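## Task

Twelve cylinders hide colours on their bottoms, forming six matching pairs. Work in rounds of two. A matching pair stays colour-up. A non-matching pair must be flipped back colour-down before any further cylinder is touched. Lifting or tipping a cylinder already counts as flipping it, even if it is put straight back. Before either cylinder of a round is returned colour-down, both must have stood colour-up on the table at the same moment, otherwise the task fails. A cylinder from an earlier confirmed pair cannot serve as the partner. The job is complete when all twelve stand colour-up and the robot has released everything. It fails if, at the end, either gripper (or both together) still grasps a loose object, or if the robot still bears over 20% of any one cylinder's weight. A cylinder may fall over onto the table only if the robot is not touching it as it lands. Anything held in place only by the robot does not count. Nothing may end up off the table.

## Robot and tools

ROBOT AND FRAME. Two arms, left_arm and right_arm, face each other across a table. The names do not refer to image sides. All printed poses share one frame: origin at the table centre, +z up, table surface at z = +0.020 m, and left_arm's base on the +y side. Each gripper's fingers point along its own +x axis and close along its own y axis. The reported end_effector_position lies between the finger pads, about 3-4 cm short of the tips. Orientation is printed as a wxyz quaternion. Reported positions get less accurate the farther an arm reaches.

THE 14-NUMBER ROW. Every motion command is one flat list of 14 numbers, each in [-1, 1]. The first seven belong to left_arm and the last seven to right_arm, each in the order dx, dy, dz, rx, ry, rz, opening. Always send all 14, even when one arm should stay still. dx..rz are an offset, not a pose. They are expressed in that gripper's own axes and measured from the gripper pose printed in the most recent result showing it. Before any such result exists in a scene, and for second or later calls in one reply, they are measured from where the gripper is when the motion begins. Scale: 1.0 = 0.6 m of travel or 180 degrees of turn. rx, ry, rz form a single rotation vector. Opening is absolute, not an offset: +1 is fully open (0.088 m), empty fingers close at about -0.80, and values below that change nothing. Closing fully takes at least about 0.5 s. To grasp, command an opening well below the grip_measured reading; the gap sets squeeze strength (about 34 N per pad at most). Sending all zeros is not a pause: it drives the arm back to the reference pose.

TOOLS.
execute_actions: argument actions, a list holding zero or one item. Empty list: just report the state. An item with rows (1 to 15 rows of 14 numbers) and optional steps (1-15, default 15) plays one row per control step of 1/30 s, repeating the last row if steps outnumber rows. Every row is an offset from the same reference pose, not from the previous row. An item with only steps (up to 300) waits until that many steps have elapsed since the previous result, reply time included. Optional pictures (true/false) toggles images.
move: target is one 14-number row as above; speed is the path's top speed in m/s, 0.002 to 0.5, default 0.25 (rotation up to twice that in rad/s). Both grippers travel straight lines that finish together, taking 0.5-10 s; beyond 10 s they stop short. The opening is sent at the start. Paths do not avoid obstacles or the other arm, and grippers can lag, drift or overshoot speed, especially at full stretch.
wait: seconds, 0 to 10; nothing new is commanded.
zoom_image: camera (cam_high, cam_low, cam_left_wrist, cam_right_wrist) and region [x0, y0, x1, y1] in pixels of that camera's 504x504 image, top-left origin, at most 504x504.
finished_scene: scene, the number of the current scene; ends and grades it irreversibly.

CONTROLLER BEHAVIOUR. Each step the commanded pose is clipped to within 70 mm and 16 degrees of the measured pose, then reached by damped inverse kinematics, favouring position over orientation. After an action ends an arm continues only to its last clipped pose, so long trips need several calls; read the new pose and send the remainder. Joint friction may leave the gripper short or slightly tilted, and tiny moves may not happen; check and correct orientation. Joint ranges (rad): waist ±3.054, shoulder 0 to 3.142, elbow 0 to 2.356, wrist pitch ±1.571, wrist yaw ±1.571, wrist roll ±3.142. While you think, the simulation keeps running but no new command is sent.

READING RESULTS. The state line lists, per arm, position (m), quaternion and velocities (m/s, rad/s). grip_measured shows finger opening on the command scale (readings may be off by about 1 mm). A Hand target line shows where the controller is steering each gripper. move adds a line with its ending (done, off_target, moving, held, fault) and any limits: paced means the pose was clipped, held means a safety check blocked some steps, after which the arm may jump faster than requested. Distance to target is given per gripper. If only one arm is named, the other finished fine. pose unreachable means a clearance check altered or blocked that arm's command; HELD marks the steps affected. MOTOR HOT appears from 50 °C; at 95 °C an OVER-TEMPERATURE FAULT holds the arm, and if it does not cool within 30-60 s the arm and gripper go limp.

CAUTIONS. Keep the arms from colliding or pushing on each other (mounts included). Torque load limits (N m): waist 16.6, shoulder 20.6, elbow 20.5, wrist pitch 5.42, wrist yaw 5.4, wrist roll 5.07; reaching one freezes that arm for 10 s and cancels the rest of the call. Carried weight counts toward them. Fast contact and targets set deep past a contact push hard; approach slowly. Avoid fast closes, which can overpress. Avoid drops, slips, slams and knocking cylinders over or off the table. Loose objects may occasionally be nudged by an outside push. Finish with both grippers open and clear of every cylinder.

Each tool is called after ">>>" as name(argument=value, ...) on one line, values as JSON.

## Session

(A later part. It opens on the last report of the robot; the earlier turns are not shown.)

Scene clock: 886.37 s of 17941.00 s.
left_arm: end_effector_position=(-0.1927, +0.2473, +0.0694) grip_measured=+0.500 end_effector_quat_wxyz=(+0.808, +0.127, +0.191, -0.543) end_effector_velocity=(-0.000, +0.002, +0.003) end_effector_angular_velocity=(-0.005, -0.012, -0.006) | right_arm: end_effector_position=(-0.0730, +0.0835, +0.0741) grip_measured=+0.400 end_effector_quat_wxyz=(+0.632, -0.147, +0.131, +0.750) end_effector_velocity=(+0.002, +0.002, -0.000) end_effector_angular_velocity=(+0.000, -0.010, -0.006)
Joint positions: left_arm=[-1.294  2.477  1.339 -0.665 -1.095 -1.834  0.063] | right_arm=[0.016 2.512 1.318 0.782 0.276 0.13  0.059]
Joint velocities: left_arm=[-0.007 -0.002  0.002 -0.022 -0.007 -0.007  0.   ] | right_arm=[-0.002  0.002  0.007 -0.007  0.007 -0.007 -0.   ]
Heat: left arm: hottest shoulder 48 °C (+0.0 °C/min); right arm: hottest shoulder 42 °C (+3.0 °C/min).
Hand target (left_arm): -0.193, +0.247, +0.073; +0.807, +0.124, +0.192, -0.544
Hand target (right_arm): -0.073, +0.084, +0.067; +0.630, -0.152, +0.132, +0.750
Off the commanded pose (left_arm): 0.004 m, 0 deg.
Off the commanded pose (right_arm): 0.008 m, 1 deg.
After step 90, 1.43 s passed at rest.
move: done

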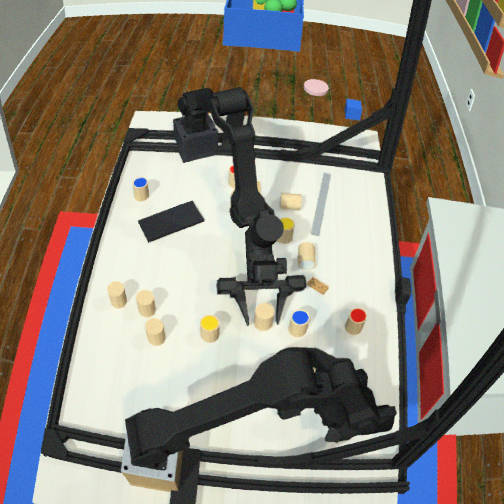

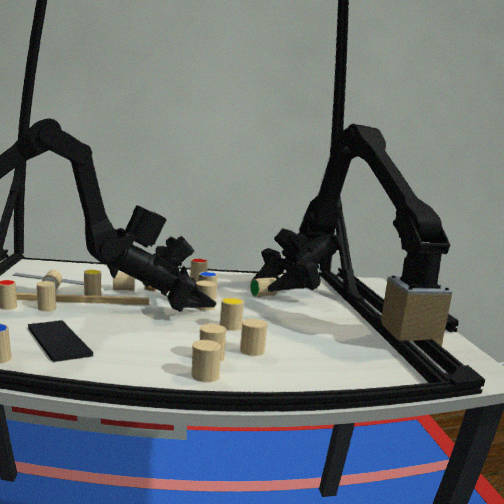

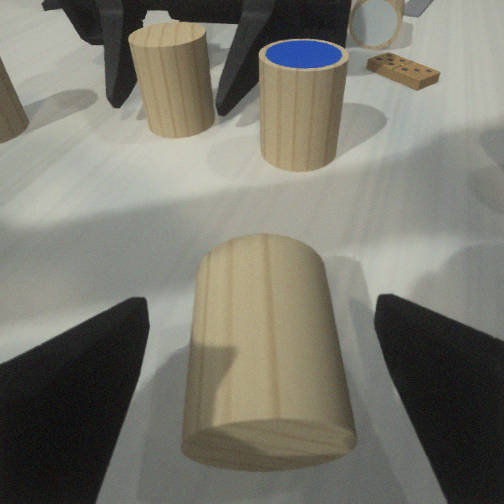

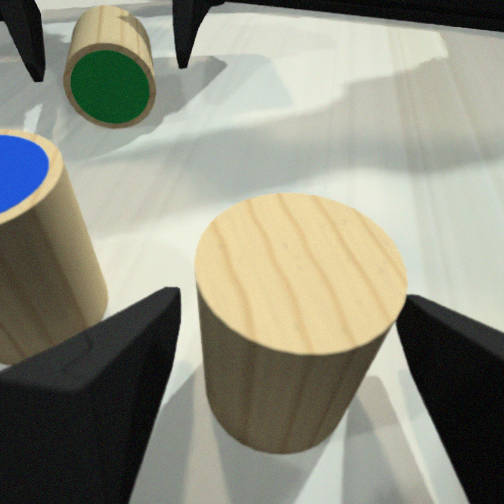

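>>> execute_actions(actions=[{"rows":[[0,0,0,0,0,0,0.5,0,0,0,0,0,0,-0.3]],"steps":7}], pictures=false)

>>> move(target=[0,0,0,0,0,0,0.5,-0.07,0,0.078,0.022,0,-0.052,-0.3], speed=0.25)

>>> move(target=[0.045,-0.002,0.018,0,0.51,0,0.5,-0.222,-0.197,-0.163,-0.508,0.385,0.195,-0.3], speed=0.5)

Scene clock: 894.13 s of 17941.00 s.
left_arm: end_effector_position=(-0.1928, +0.2473, +0.0695) grip_measured=+0.500 end_effector_quat_wxyz=(+0.808, +0.126, +0.191, -0.543) end_effector_velocity=(+0.001, -0.001, +0.004) end_effector_angular_velocity=(-0.021, -0.007, -0.004) | right_arm: end_effector_position=(-0.0729, +0.0837, +0.0737) grip_measured=+0.000 end_effector_quat_wxyz=(+0.632, -0.147, +0.131, +0.750) end_effector_velocity=(-0.001, -0.003, -0.003) end_effector_angular_velocity=(-0.011, -0.010, +0.012)
Joint positions: left_arm=[-1.294  2.477  1.339 -0.665 -1.095 -1.834  0.063] | right_arm=[0.015 2.514 1.319 0.782 0.276 0.129 0.039]
Joint velocities: left_arm=[-0.002 -0.002 -0.002 -0.007 -0.022 -0.007  0.   ] | right_arm=[ 0.002 -0.002 -0.007 -0.007 -0.007 -0.007 -0.   ]
Heat: left arm: hottest shoulder 49 °C (+3.0 °C/min); right arm: hottest shoulder 42 °C (+3.0 °C/min).
Hand target (left_arm): -0.193, +0.247, +0.069; +0.808, +0.126, +0.191, -0.543
Hand target (right_arm): -0.073, +0.084, +0.074; +0.632, -0.147, +0.131, +0.750
Off the commanded pose (left_arm): 0.000 m, 0 deg.
Off the commanded pose (right_arm): 0.000 m, 0 deg.
Steps of this call (steps 1 to 90: nothing new was sent; then 4.53 s passed at rest; steps 91 to 97: all 7 steps of this action). Readings (end_effector_position):
91: left_arm (-0.1928, +0.2473, +0.0695) | right_arm (-0.0729, +0.0836, +0.0735)
92: left_arm (-0.1928, +0.2473, +0.0695) | right_arm (-0.0729, +0.0836, +0.0735)
94: left_arm (-0.1928, +0.2473, +0.0695) | right_arm (-0.0730, +0.0837, +0.0737)
97: the state above

Scene clock: 895.37 s of 17941.00 s.
left_arm: end_effector_position=(-0.1926, +0.2473, +0.0695) grip_measured=+0.500 end_effector_quat_wxyz=(+0.808, +0.127, +0.191, -0.543) end_effector_velocity=(+0.002, +0.002, +0.002) end_effector_angular_velocity=(+0.009, -0.009, +0.003) | right_arm: end_effector_position=(-0.0697, +0.0638, +0.1244) grip_measured=+0.000 end_effector_quat_wxyz=(+0.694, -0.142, +0.146, +0.691) end_effector_velocity=(+0.001, -0.001, -0.002) end_effector_angular_velocity=(-0.016, -0.013, +0.007)
Joint positions: left_arm=[-1.294  2.477  1.338 -0.665 -1.095 -1.834  0.063] | right_arm=[0.081 2.332 1.265 0.598 0.493 0.24  0.039]
Joint velocities: left_arm=[-0.002 -0.007 -0.002 -0.022  0.007 -0.007  0.   ] | right_arm=[-0.002 -0.002  0.002 -0.022 -0.007 -0.007  0.   ]
Heat: left arm: hottest shoulder 49 °C (+3.0 °C/min); right arm: hottest shoulder 42 °C (+3.0 °C/min).
Hand target (left_arm): -0.193, +0.247, +0.069; +0.808, +0.126, +0.191, -0.543
Hand target (right_arm): -0.070, +0.064, +0.133; +0.695, -0.135, +0.144, +0.691
Off the commanded pose (left_arm): 0.000 m, 0 deg.
Off the commanded pose (right_arm): 0.009 m, 1 deg.
move: off_target (right_arm)

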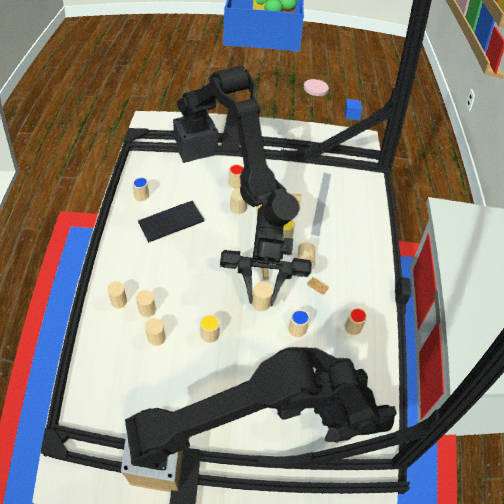

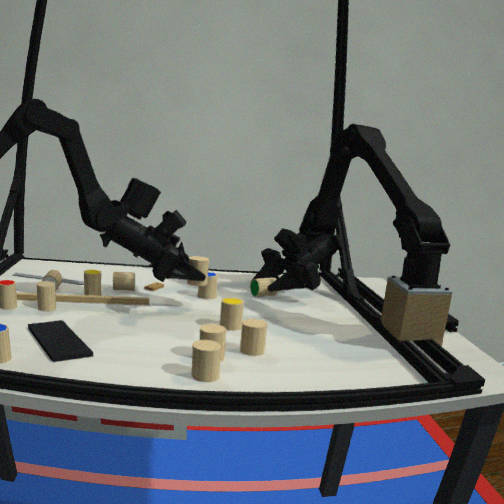

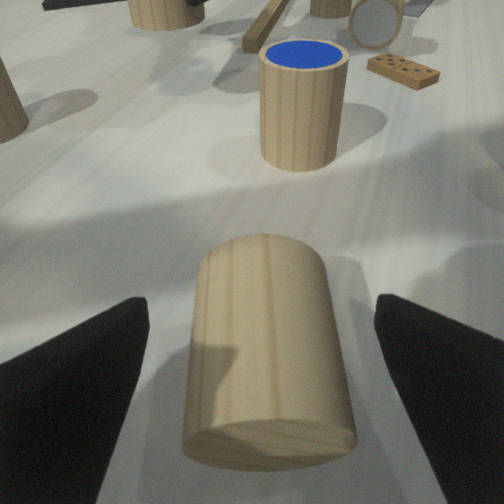

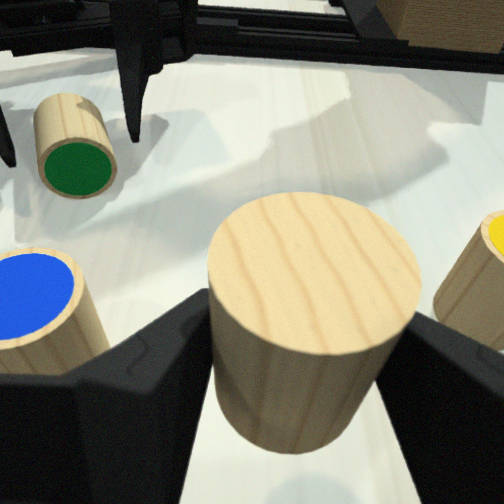

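Scene clock: 898.00 s of 17941.00 s.
left_arm: end_effector_position=(-0.1811, +0.2193, +0.0692) grip_measured=+0.500 end_effector_quat_wxyz=(+0.431, +0.476, +0.710, -0.288) end_effector_velocity=(+0.004, +0.001, +0.003) end_effector_angular_velocity=(+0.004, -0.034, -0.001) | right_arm: end_effector_position=(+0.0482, -0.0998, +0.0905) grip_measured=+0.000 end_effector_quat_wxyz=(+0.013, -0.836, +0.006, +0.549) end_effector_velocity=(+0.003, -0.001, +0.001) end_effector_angular_velocity=(-0.006, -0.010, +0.006)
Joint positions: left_arm=[-0.695  2.43   1.597 -0.974  0.423 -1.043  0.064] | right_arm=[-0.015  2.206  1.438 -0.982  0.37  -1.068  0.039]
Joint velocities: left_arm=[-0.002 -0.002  0.012 -0.037 -0.022 -0.007 -0.   ] | right_arm=[-0.002 -0.002 -0.002 -0.007  0.007 -0.007 -0.   ]
Heat: left arm: hottest shoulder 49 °C (+3.0 °C/min); right arm: hottest shoulder 42 °C (+3.0 °C/min).
Hand target (left_arm): -0.182, +0.218, +0.068; +0.429, +0.477, +0.711, -0.288
Hand target (right_arm): +0.047, -0.099, +0.088; -0.009, +0.838, -0.005, -0.545
Off the commanded pose (left_arm): 0.003 m, 1 deg.
Off the commanded pose (right_arm): 0.004 m, 1 deg.
move: done

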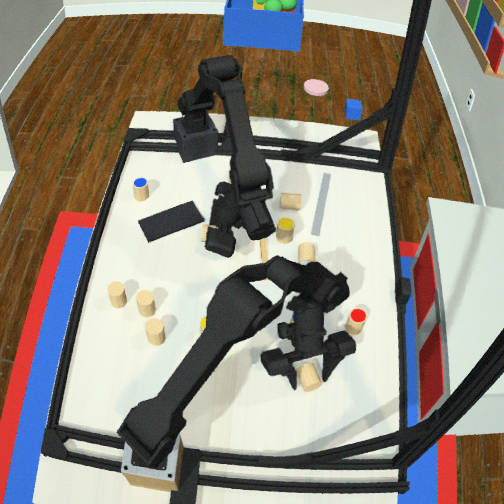

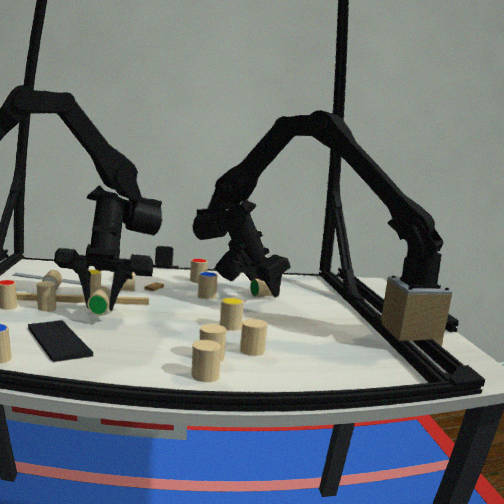

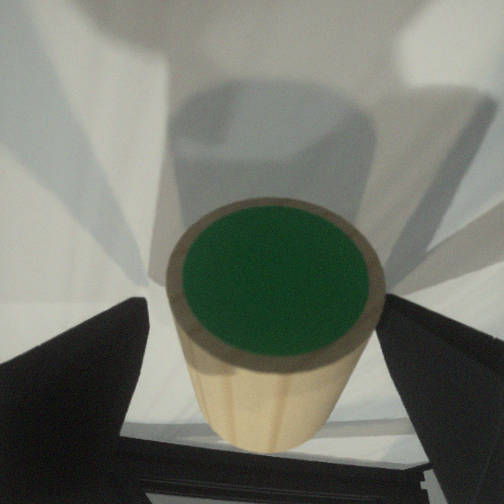

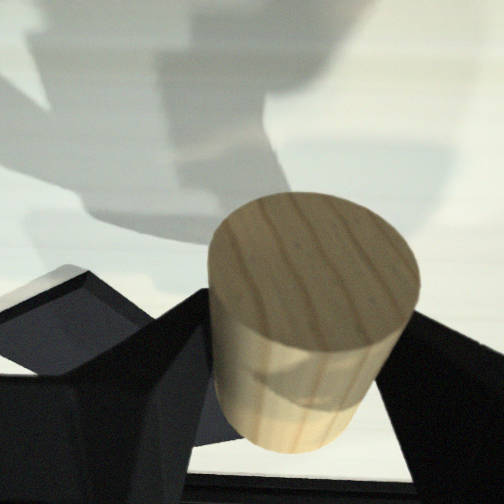

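>>> move(target=[0,0,0,0,0,0,0.5,0.04,0.003,0.017,0,-0.003,0,-0.3], speed=0.04)

>>> execute_actions(actions=[{"rows":[[0,0,0,0,0,0,-0.3,0,0,0,0,0,0,0.5]],"steps":8}], pictures=false)

>>> move(target=[-0.05,0,-0.026,0,0,0,-0.3,-0.021,0,-0.009,0,0,0,0.5], speed=0.2)

>>> move(target=[-0.053,0.139,0.181,0,-0.501,0,-0.3,0.05,-0.006,-0.013,0,-0.497,0,0.5], speed=0.5)

>>> move(target=[0.018,0,-0.035,0,0.003,0,-0.3,0,0,0,0,0,0,0.5], speed=0.04)

Scene clock: 908.07 s of 17941.00 s.
left_arm: end_effector_position=(-0.1812, +0.2195, +0.0689) grip_measured=+0.500 end_effector_quat_wxyz=(+0.430, +0.477, +0.710, -0.288) end_effector_velocity=(+0.003, +0.004, +0.001) end_effector_angular_velocity=(+0.013, -0.023, +0.002) | right_arm: end_effector_position=(+0.0462, -0.0976, +0.0710) grip_measured=+0.000 end_effector_quat_wxyz=(+0.021, -0.832, -0.000, +0.555) end_effector_velocity=(-0.001, +0.002, -0.000) end_effector_angular_velocity=(+0.005, +0.025, -0.017)
Joint positions: left_arm=[-0.695  2.432  1.599 -0.976  0.424 -1.042  0.063] | right_arm=[-0.015  2.235  1.403 -0.892  0.365 -1.07   0.039]
Joint velocities: left_arm=[-0.002 -0.002 -0.002 -0.022 -0.007 -0.007 -0.   ] | right_arm=[-0.007 -0.002  0.002  0.007 -0.022  0.007 -0.   ]
Heat: left arm: hottest shoulder 49 °C (+3.0 °C/min); right arm: hottest shoulder 41 °C (+1.0 °C/min).
Hand target (left_arm): -0.181, +0.219, +0.069; +0.431, +0.477, +0.710, -0.288
Hand target (right_arm): +0.048, -0.101, +0.065; -0.013, +0.833, -0.005, -0.553
Off the commanded pose (left_arm): 0.000 m, 0 deg.
Off the commanded pose (right_arm): 0.008 m, 1 deg.
move: done

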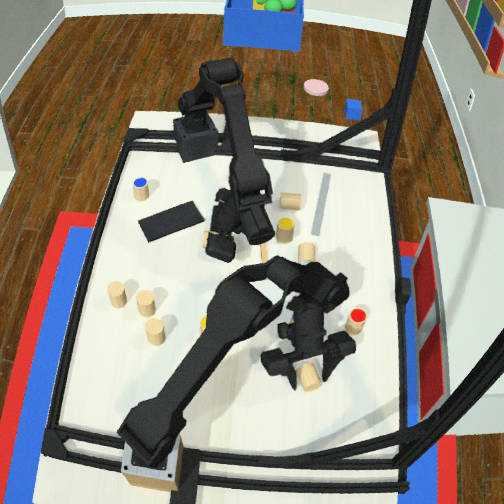

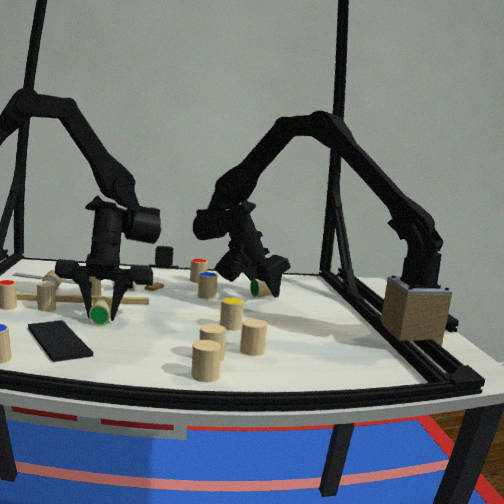

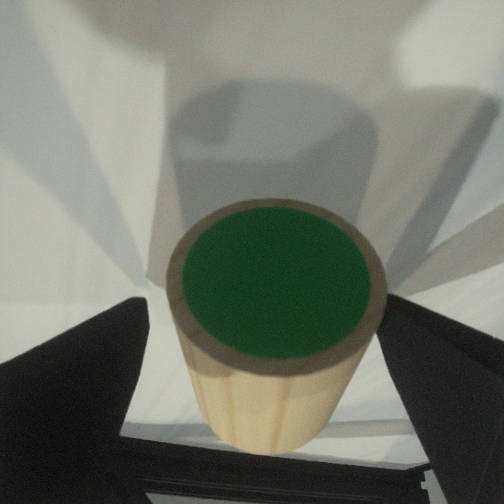

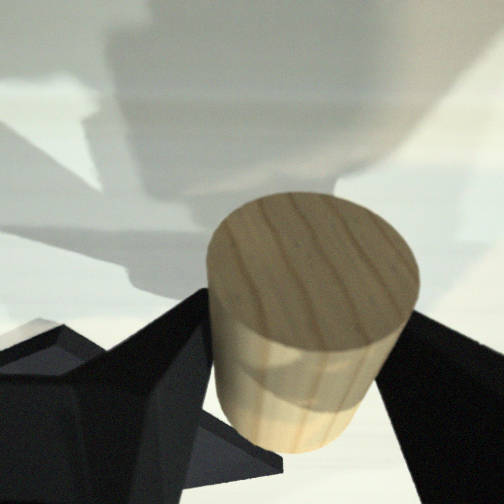

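Scene clock: 908.33 s of 17941.00 s.
left_arm: end_effector_position=(-0.1812, +0.2195, +0.0689) grip_measured=+0.011 end_effector_quat_wxyz=(+0.430, +0.477, +0.710, -0.288) end_effector_velocity=(+0.000, -0.003, +0.001) end_effector_angular_velocity=(-0.010, -0.007, +0.020) | right_arm: end_effector_position=(+0.0462, -0.0976, +0.0710) grip_measured=+0.460 end_effector_quat_wxyz=(+0.021, -0.832, -0.000, +0.555) end_effector_velocity=(-0.001, +0.003, +0.002) end_effector_angular_velocity=(+0.004, +0.013, +0.017)
Joint positions: left_arm=[-0.695  2.432  1.599 -0.976  0.424 -1.042  0.04 ] | right_arm=[-0.015  2.235  1.403 -0.892  0.365 -1.07   0.062]
Joint velocities: left_arm=[ 0.002 -0.007 -0.002  0.007 -0.007 -0.022  0.   ] | right_arm=[-0.002 -0.007  0.002  0.007 -0.007 -0.022  0.007]
Heat: left arm: hottest shoulder 49 °C (+3.0 °C/min); right arm: hottest shoulder 41 °C (+1.0 °C/min).
Hand target (left_arm): -0.181, +0.219, +0.069; +0.430, +0.477, +0.710, -0.288
Hand target (right_arm): +0.046, -0.098, +0.071; -0.021, +0.832, +0.000, -0.555
Off the commanded pose (left_arm): 0.000 m, 0 deg.
Off the commanded pose (right_arm): 0.000 m, 0 deg.
Steps of this call (steps 1 to 8: all 8 steps of this action). Readings (end_effector_position):
1: left_arm (-0.1812, +0.2195, +0.0689) | right_arm (+0.0462, -0.0976, +0.0710)
2: left_arm (-0.1812, +0.2195, +0.0689) | right_arm (+0.0462, -0.0976, +0.0710)
4: left_arm (-0.1812, +0.2195, +0.0689) | right_arm (+0.0462, -0.0976, +0.0710)
8: the state above

Scene clock: 909.50 s of 17941.00 s.
left_arm: end_effector_position=(-0.1784, +0.2228, +0.0960) grip_measured=+0.010 end_effector_quat_wxyz=(+0.431, +0.482, +0.709, -0.279) end_effector_velocity=(+0.002, -0.001, -0.001) end_effector_angular_velocity=(-0.005, -0.007, +0.007) | right_arm: end_effector_position=(+0.0487, -0.1029, +0.0763) grip_measured=+0.500 end_effector_quat_wxyz=(+0.011, -0.835, +0.006, +0.550) end_effector_velocity=(+0.002, -0.005, +0.001) end_effector_angular_velocity=(-0.032, -0.003, +0.016)
Joint positions: left_arm=[-0.695  2.377  1.615 -1.068  0.424 -1.042  0.04 ] | right_arm=[-0.015  2.225  1.406 -0.932  0.365 -1.07   0.063]
Joint velocities: left_arm=[ 0.002 -0.002 -0.007  0.007 -0.007 -0.007  0.   ] | right_arm=[-0.002 -0.002 -0.002 -0.022 -0.007 -0.022 -0.   ]
Heat: left arm: hottest shoulder 49 °C (+4.0 °C/min); right arm: hottest shoulder 42 °C (+2.0 °C/min).
Hand target (left_arm): -0.181, +0.220, +0.103; +0.430, +0.477, +0.710, -0.288
Hand target (right_arm): +0.046, -0.098, +0.085; -0.021, +0.832, +0.000, -0.555
Off the commanded pose (left_arm): 0.008 m, 1 deg.
Off the commanded pose (right_arm): 0.010 m, 2 deg.
move: off_target (right_arm)

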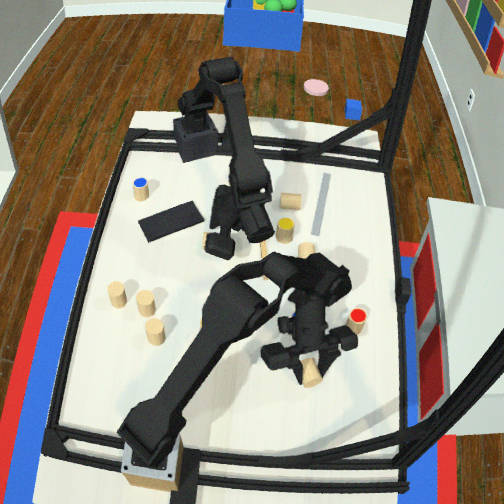

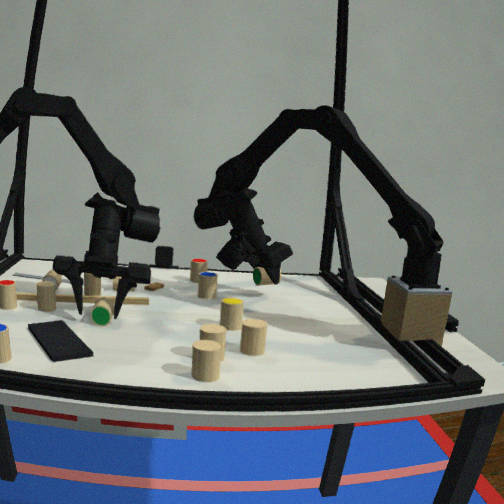

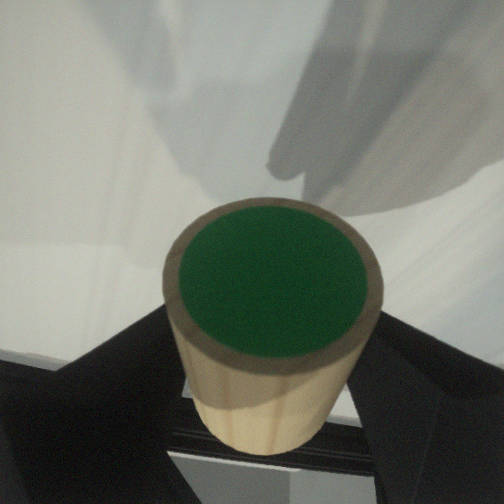

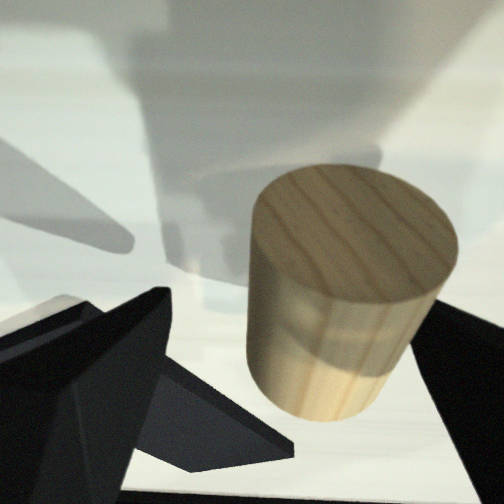

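Scene clock: 911.73 s of 17941.00 s.
left_arm: end_effector_position=(-0.0627, +0.1509, +0.0761) grip_measured=+0.011 end_effector_quat_wxyz=(+0.804, +0.139, +0.200, -0.542) end_effector_velocity=(+0.000, +0.002, -0.002) end_effector_angular_velocity=(+0.002, +0.004, -0.010) | right_arm: end_effector_position=(+0.0691, -0.0987, +0.0568) grip_measured=+0.500 end_effector_quat_wxyz=(+0.011, -0.212, -0.007, +0.977) end_effector_velocity=(-0.000, -0.004, -0.001) end_effector_angular_velocity=(-0.033, +0.013, -0.001)
Joint positions: left_arm=[-0.845  2.238  0.751  0.459 -0.985 -0.936  0.04 ] | right_arm=[-0.613  2.407  1.235 -0.675 -1.126 -1.894  0.064]
Joint velocities: left_arm=[-0.002  0.002 -0.012  0.022  0.007  0.007  0.   ] | right_arm=[-0.002  0.012  0.007 -0.037 -0.007 -0.007 -0.   ]
Heat: left arm: hottest shoulder 49 °C (+3.0 °C/min); right arm: hottest shoulder 42 °C (+2.0 °C/min). Fold the left arm in close to its base before you think long.
Hand target (left_arm): -0.060, +0.152, +0.074; +0.806, +0.142, +0.197, -0.540
Hand target (right_arm): +0.070, -0.099, +0.053; +0.012, -0.209, -0.002, +0.978
Off the commanded pose (left_arm): 0.004 m, 1 deg.
Off the commanded pose (right_arm): 0.005 m, 1 deg.
MOTOR HOT: a motor of the left arm reached 50 °C. Now the hottest motor of the left arm, joint 2 (shoulder), reports 49 °C. The temperature limit of the motors' drives, at which the controller stops that arm, is 95 °C. To cool a motor, set the load down, stop pushing, or move to a pose that needs little force.
move: done

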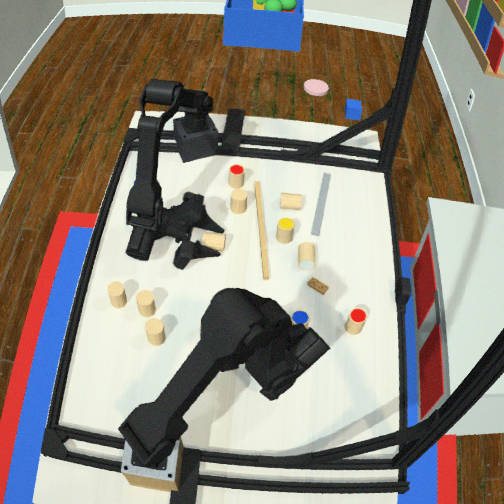

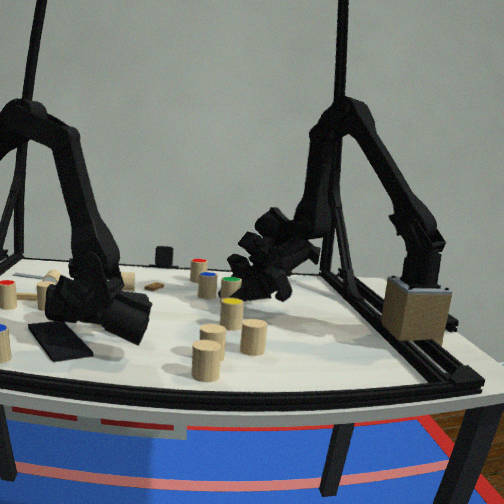

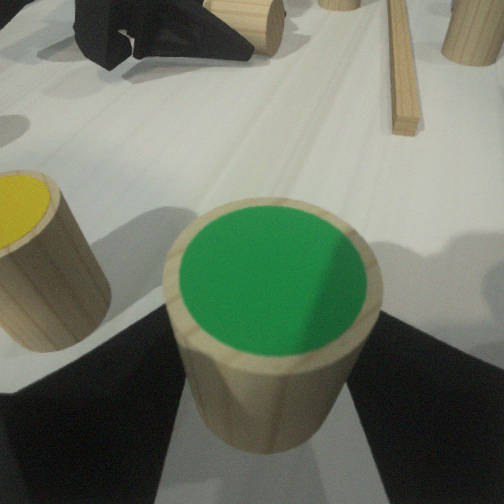

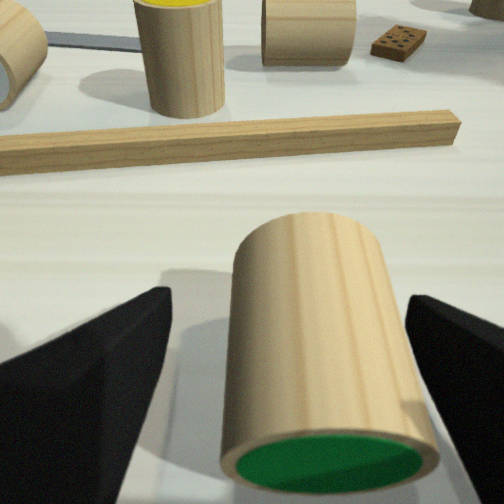

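Scene clock: 912.57 s of 17941.00 s.
left_arm: end_effector_position=(-0.0620, +0.1513, +0.0576) grip_measured=+0.010 end_effector_quat_wxyz=(+0.805, +0.137, +0.201, -0.541) end_effector_velocity=(-0.001, +0.000, +0.001) end_effector_angular_velocity=(-0.030, +0.015, +0.014) | right_arm: end_effector_position=(+0.0691, -0.0987, +0.0569) grip_measured=+0.500 end_effector_quat_wxyz=(+0.011, -0.212, -0.007, +0.977) end_effector_velocity=(+0.000, -0.001, +0.002) end_effector_angular_velocity=(+0.014, +0.008, +0.005)
Joint positions: left_arm=[-0.845  2.317  0.762  0.527 -0.986 -0.941  0.04 ] | right_arm=[-0.613  2.407  1.236 -0.675 -1.126 -1.894  0.064]
Joint velocities: left_arm=[-0.007  0.007 -0.002  0.022 -0.022 -0.022 -0.   ] | right_arm=[-0.002 -0.002 -0.002 -0.007 -0.007 -0.022 -0.   ]
Heat: left arm: hottest shoulder 49 °C (+3.0 °C/min); right arm: hottest shoulder 42 °C (+2.0 °C/min). Fold the left arm in close to its base before you think long.
Hand target (left_arm): -0.063, +0.151, +0.052; +0.803, +0.142, +0.204, -0.542
Hand target (right_arm): +0.069, -0.099, +0.057; +0.011, -0.212, -0.007, +0.977
Off the commanded pose (left_arm): 0.005 m, 1 deg.
Off the commanded pose (right_arm): 0.000 m, 0 deg.
MOTOR HOT: still on. Now the hottest motor of the left arm, joint 2 (shoulder), reports 49 °C; a drive's own limit is 95 °C.
move: done

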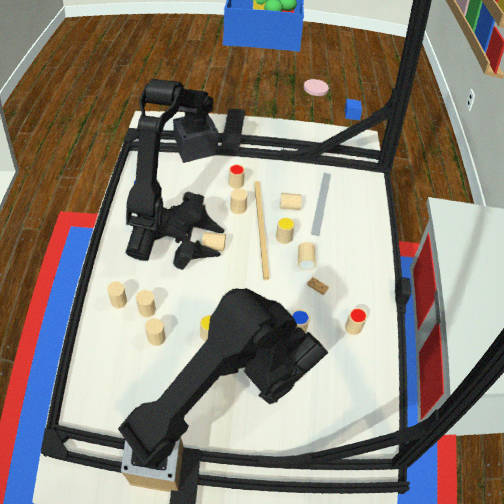

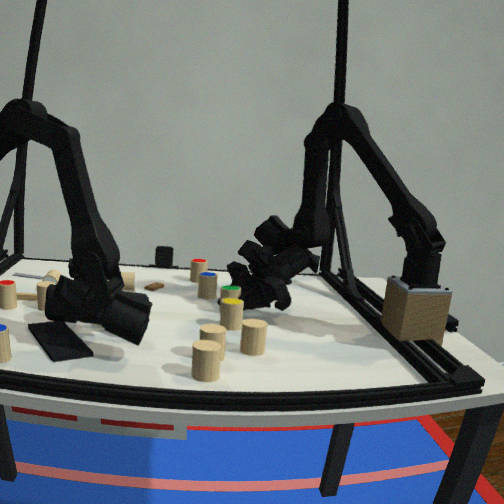

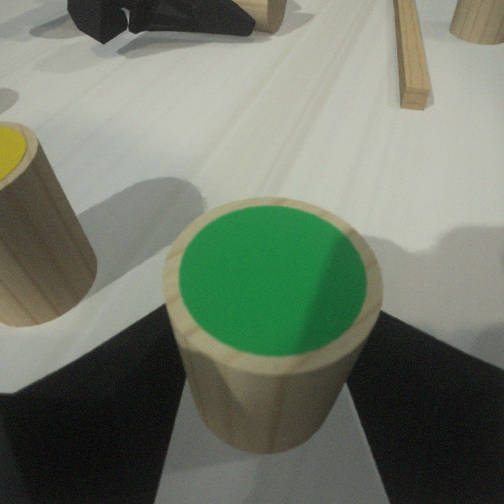

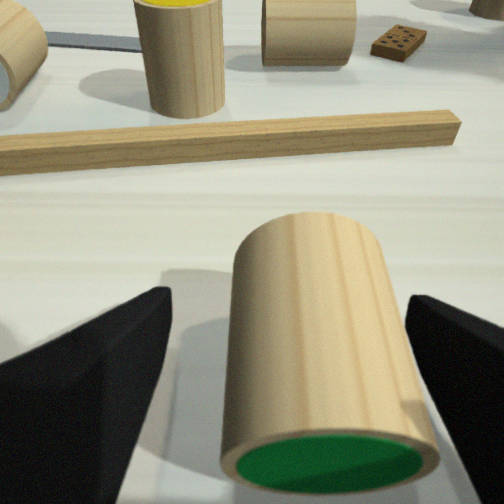

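>>> execute_actions(actions=[{"rows":[[0.004,0,-0.008,0,0,0,-0.3,0,-0.006,-0.003,0,0,0,0.5],[0.004,0,-0.008,0,0,0,-0.3,0,-0.006,-0.003,0,0,0,0.5],[0.004,0,-0.008,0,0,0,-0.3,0,-0.006,-0.003,0,0,0,0.5],[0.004,0,-0.008,0,0,0,-0.3,0,-0.006,-0.003,0,0,0,0.5],[0,0,0,0,0,0,0.4,0,-0.006,-0.003,0,0,0,0.5]],"steps":11}], pictures=false)

Scene clock: 920.60 s of 17941.00 s.
left_arm: end_effector_position=(-0.0615, +0.1516, +0.0561) grip_measured=+0.343 end_effector_quat_wxyz=(+0.805, +0.138, +0.200, -0.541) end_effector_velocity=(+0.000, +0.001, +0.002) end_effector_angular_velocity=(-0.001, -0.012, -0.002) | right_arm: end_effector_position=(+0.0695, -0.0957, +0.0583) grip_measured=+0.500 end_effector_quat_wxyz=(+0.012, -0.212, -0.010, +0.977) end_effector_velocity=(+0.000, -0.001, +0.002) end_effector_angular_velocity=(+0.014, +0.008, +0.005)
Joint positions: left_arm=[-0.845  2.323  0.763  0.529 -0.988 -0.942  0.056] | right_arm=[-0.613  2.407  1.247 -0.681 -1.126 -1.894  0.064]
Joint velocities: left_arm=[-0.002 -0.007 -0.002 -0.007 -0.007  0.007  0.022] | right_arm=[-0.002 -0.002 -0.002 -0.007 -0.007 -0.022 -0.   ]
Heat: left arm: hottest shoulder 48 °C (+1.0 °C/min); right arm: hottest shoulder 42 °C (+1.0 °C/min). Fold the left arm in close to its base before you think long.
Hand target (left_arm): -0.062, +0.151, +0.057; +0.805, +0.137, +0.201, -0.541
Hand target (right_arm): +0.070, -0.095, +0.055; +0.011, -0.212, -0.007, +0.977
Off the commanded pose (left_arm): 0.002 m, 0 deg.
Off the commanded pose (right_arm): 0.003 m, 0 deg.
MOTOR HOT: still on. Now the hottest motor of the left arm, joint 2 (shoulder), reports 48 °C; a drive's own limit is 95 °C.
Steps of this call (steps 1 to 230: nothing new was sent; steps 231 to 241: all 11 steps of this action). Readings (end_effector_position):
231: left_arm (-0.0622, +0.1510, +0.0573) | right_arm (+0.0691, -0.0983, +0.0570)
232: left_arm (-0.0624, +0.1508, +0.0574) | right_arm (+0.0692, -0.0979, +0.0573)
234: left_arm (-0.0623, +0.1506, +0.0572) | right_arm (+0.0694, -0.0968, +0.0578)
238: left_arm (-0.0618, +0.1513, +0.0564) | right_arm (+0.0696, -0.0955, +0.0584)
241: the state above

>>> execute_actions(actions=[{"rows":[[0,0,0,0,0,0,0.4,0.004,0,-0.01,0,0,0,0.5],[0,0,0,0,0,0,0.4,0.004,0,-0.01,0,0,0,0.5],[0,0,0,0,0,0,0.4,0.004,0,-0.01,0,0,0,0.4],[0,0,0,0,0,0,0.4,0.004,0,-0.01,0,0,0,-0.3]],"steps":11}], pictures=false)

>>> move(target=[-0.062,0,0.118,0,0,0,0.4,-0.058,0,0.127,0,0,0,-0.3], speed=0.25)

>>> move(target=[0.229,0.325,0.13,0,0.503,0,0.4,0.267,0.337,0.113,0,0.503,0,-0.3], speed=0.5)

Scene clock: 934.77 s of 17941.00 s.
left_arm: end_effector_position=(-0.0614, +0.1516, +0.0561) grip_measured=+0.400 end_effector_quat_wxyz=(+0.805, +0.138, +0.200, -0.541) end_effector_velocity=(+0.004, +0.000, +0.002) end_effector_angular_velocity=(-0.007, -0.024, +0.010) | right_arm: end_effector_position=(+0.0697, -0.0945, +0.0568) grip_measured=-0.001 end_effector_quat_wxyz=(+0.013, -0.213, -0.014, +0.977) end_effector_velocity=(+0.000, +0.000, -0.000) end_effector_angular_velocity=(+0.010, +0.006, -0.001)
Joint positions: left_arm=[-0.845  2.323  0.763  0.528 -0.988 -0.942  0.059] | right_arm=[-0.613  2.411  1.248 -0.669 -1.126 -1.894  0.039]
Joint velocities: left_arm=[ 0.002 -0.002 -0.002 -0.007 -0.022  0.007  0.   ] | right_arm=[-0.002  0.002 -0.002  0.007 -0.007 -0.007 -0.   ]
Heat: left arm: hottest shoulder 47 °C (-1.0 °C/min); right arm: hottest shoulder 40 °C (-2.0 °C/min).
Hand target (left_arm): -0.062, +0.152, +0.056; +0.805, +0.138, +0.201, -0.541
Hand target (right_arm): +0.070, -0.096, +0.052; +0.012, -0.212, -0.010, +0.977
Off the commanded pose (left_arm): 0.000 m, 0 deg.
Off the commanded pose (right_arm): 0.005 m, 0 deg.
MOTOR HOT: cleared. Now the hottest motor of the left arm, joint 2 (shoulder), reports 47 °C.
Steps of this call (steps 1 to 90: nothing new was sent; then 10.80 s passed at rest; steps 91 to 101: all 11 steps of this action). Readings (end_effector_position):
91: left_arm (-0.0614, +0.1516, +0.0561) | right_arm (+0.0696, -0.0955, +0.0583)
92: left_arm (-0.0614, +0.1516, +0.0561) | right_arm (+0.0696, -0.0952, +0.0580)
94: left_arm (-0.0614, +0.1516, +0.0561) | right_arm (+0.0697, -0.0947, +0.0575)
98: left_arm (-0.0614, +0.1516, +0.0561) | right_arm (+0.0697, -0.0945, +0.0568)
101: the state above

Scene clock: 935.90 s of 17941.00 s.
left_arm: end_effector_position=(-0.0597, +0.1532, +0.1313) grip_measured=+0.400 end_effector_quat_wxyz=(+0.805, +0.147, +0.197, -0.539) end_effector_velocity=(+0.006, +0.002, +0.003) end_effector_angular_velocity=(+0.001, -0.027, +0.017) | right_arm: end_effector_position=(+0.0688, -0.1007, +0.1333) grip_measured=-0.001 end_effector_quat_wxyz=(+0.011, -0.211, -0.001, +0.977) end_effector_velocity=(+0.001, -0.003, +0.003) end_effector_angular_velocity=(-0.021, -0.003, +0.003)
Joint positions: left_arm=[-0.845  2.003  0.743  0.213 -0.988 -0.937  0.059] | right_arm=[-0.613  2.192  1.245 -0.907 -1.126 -1.89   0.039]
Joint velocities: left_arm=[ 0.002 -0.012 -0.002 -0.037 -0.022 -0.007 -0.   ] | right_arm=[-0.002 -0.007  0.002 -0.037  0.007 -0.007 -0.   ]
Heat: left arm: hottest shoulder 47 °C (-1.0 °C/min); right arm: hottest shoulder 41 °C (-1.0 °C/min).
Hand target (left_arm): -0.062, +0.151, +0.137; +0.805, +0.138, +0.200, -0.541
Hand target (right_arm): +0.069, -0.097, +0.141; +0.013, -0.213, -0.014, +0.977
Off the commanded pose (left_arm): 0.006 m, 1 deg.
Off the commanded pose (right_arm): 0.008 m, 1 deg.
move: done

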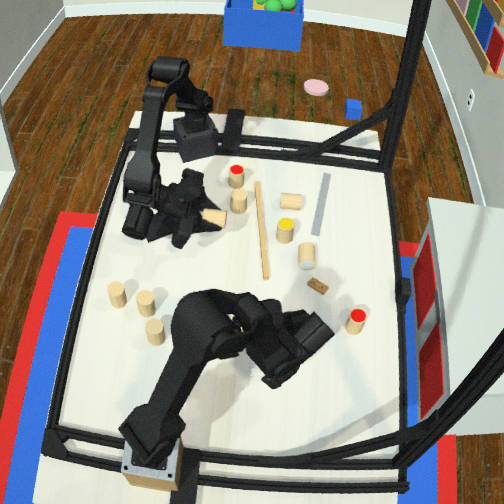

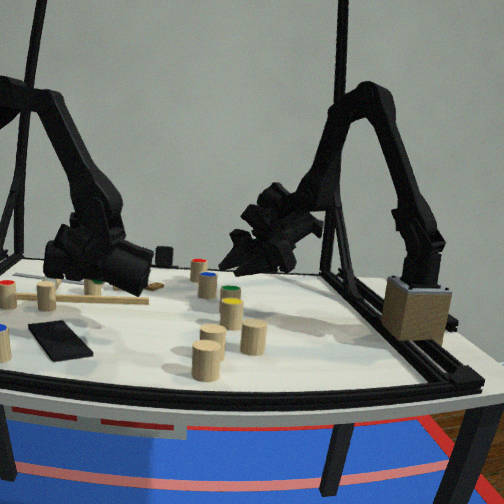

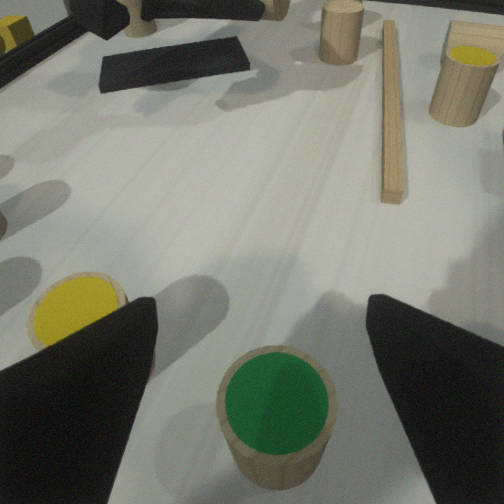

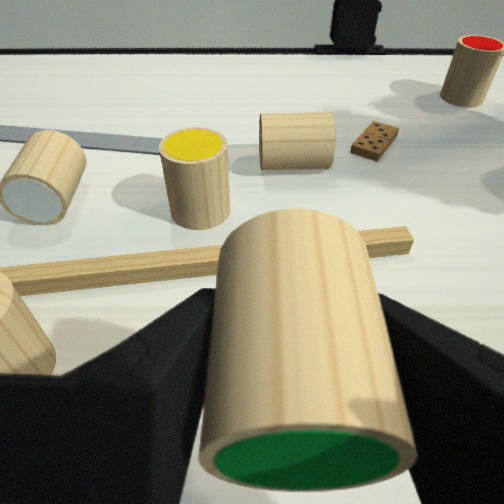

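Scene clock: 938.13 s of 17941.00 s.
left_arm: end_effector_position=(+0.1839, +0.0812, +0.1432) grip_measured=+0.400 end_effector_quat_wxyz=(+0.458, +0.471, +0.695, -0.291) end_effector_velocity=(-0.000, +0.002, -0.002) end_effector_angular_velocity=(+0.014, -0.007, +0.001) | right_arm: end_effector_position=(-0.1084, -0.3027, +0.1285) grip_measured=-0.001 end_effector_quat_wxyz=(+0.006, -0.839, +0.011, +0.544) end_effector_velocity=(-0.001, -0.002, +0.001) end_effector_angular_velocity=(-0.023, +0.006, -0.004)
Joint positions: left_arm=[ 0.211  2.531  2.106 -1.567  0.056 -0.189  0.059] | right_arm=[ 0.69   2.093  1.401 -1.27   0.158 -0.369  0.039]
Joint velocities: left_arm=[-0.002  0.007  0.002 -0.007 -0.007 -0.007 -0.   ] | right_arm=[-0.002  0.002  0.007 -0.007 -0.022 -0.007  0.   ]
Heat: left arm: hottest shoulder 47 °C (-1.0 °C/min); right arm: hottest shoulder 41 °C (-1.0 °C/min).
Hand target (left_arm): +0.183, +0.080, +0.141; +0.456, +0.472, +0.696, -0.292
Hand target (right_arm): -0.110, -0.302, +0.126; -0.006, +0.841, -0.010, -0.540
Off the commanded pose (left_arm): 0.006 m, 5 deg.
Off the commanded pose (right_arm): 0.004 m, 1 deg.
joint sent to its limit (left arm) — the command would take joint 4 (wrist pitch) past its lower limit, so that joint was sent only as far as its limit.
move: off_target (left_arm)

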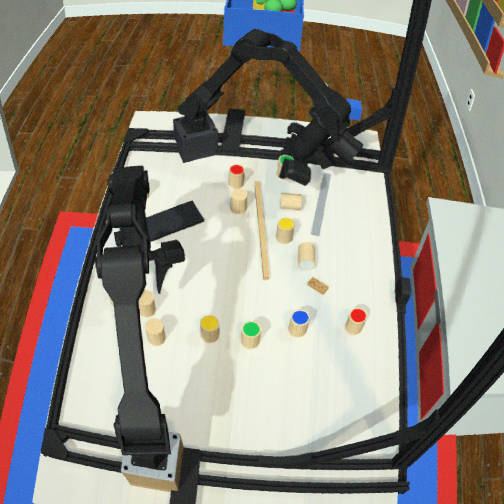

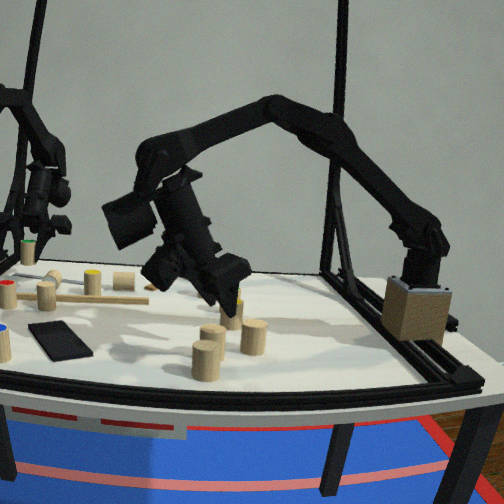

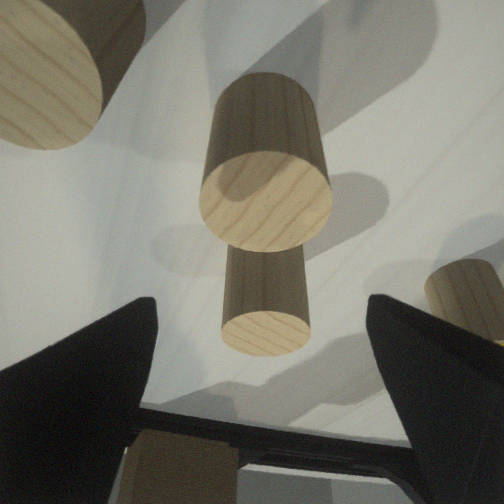

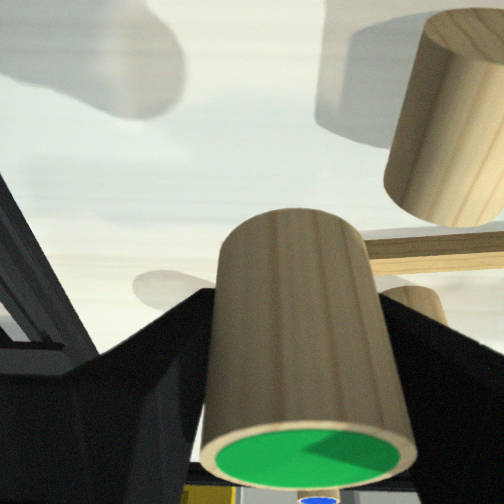

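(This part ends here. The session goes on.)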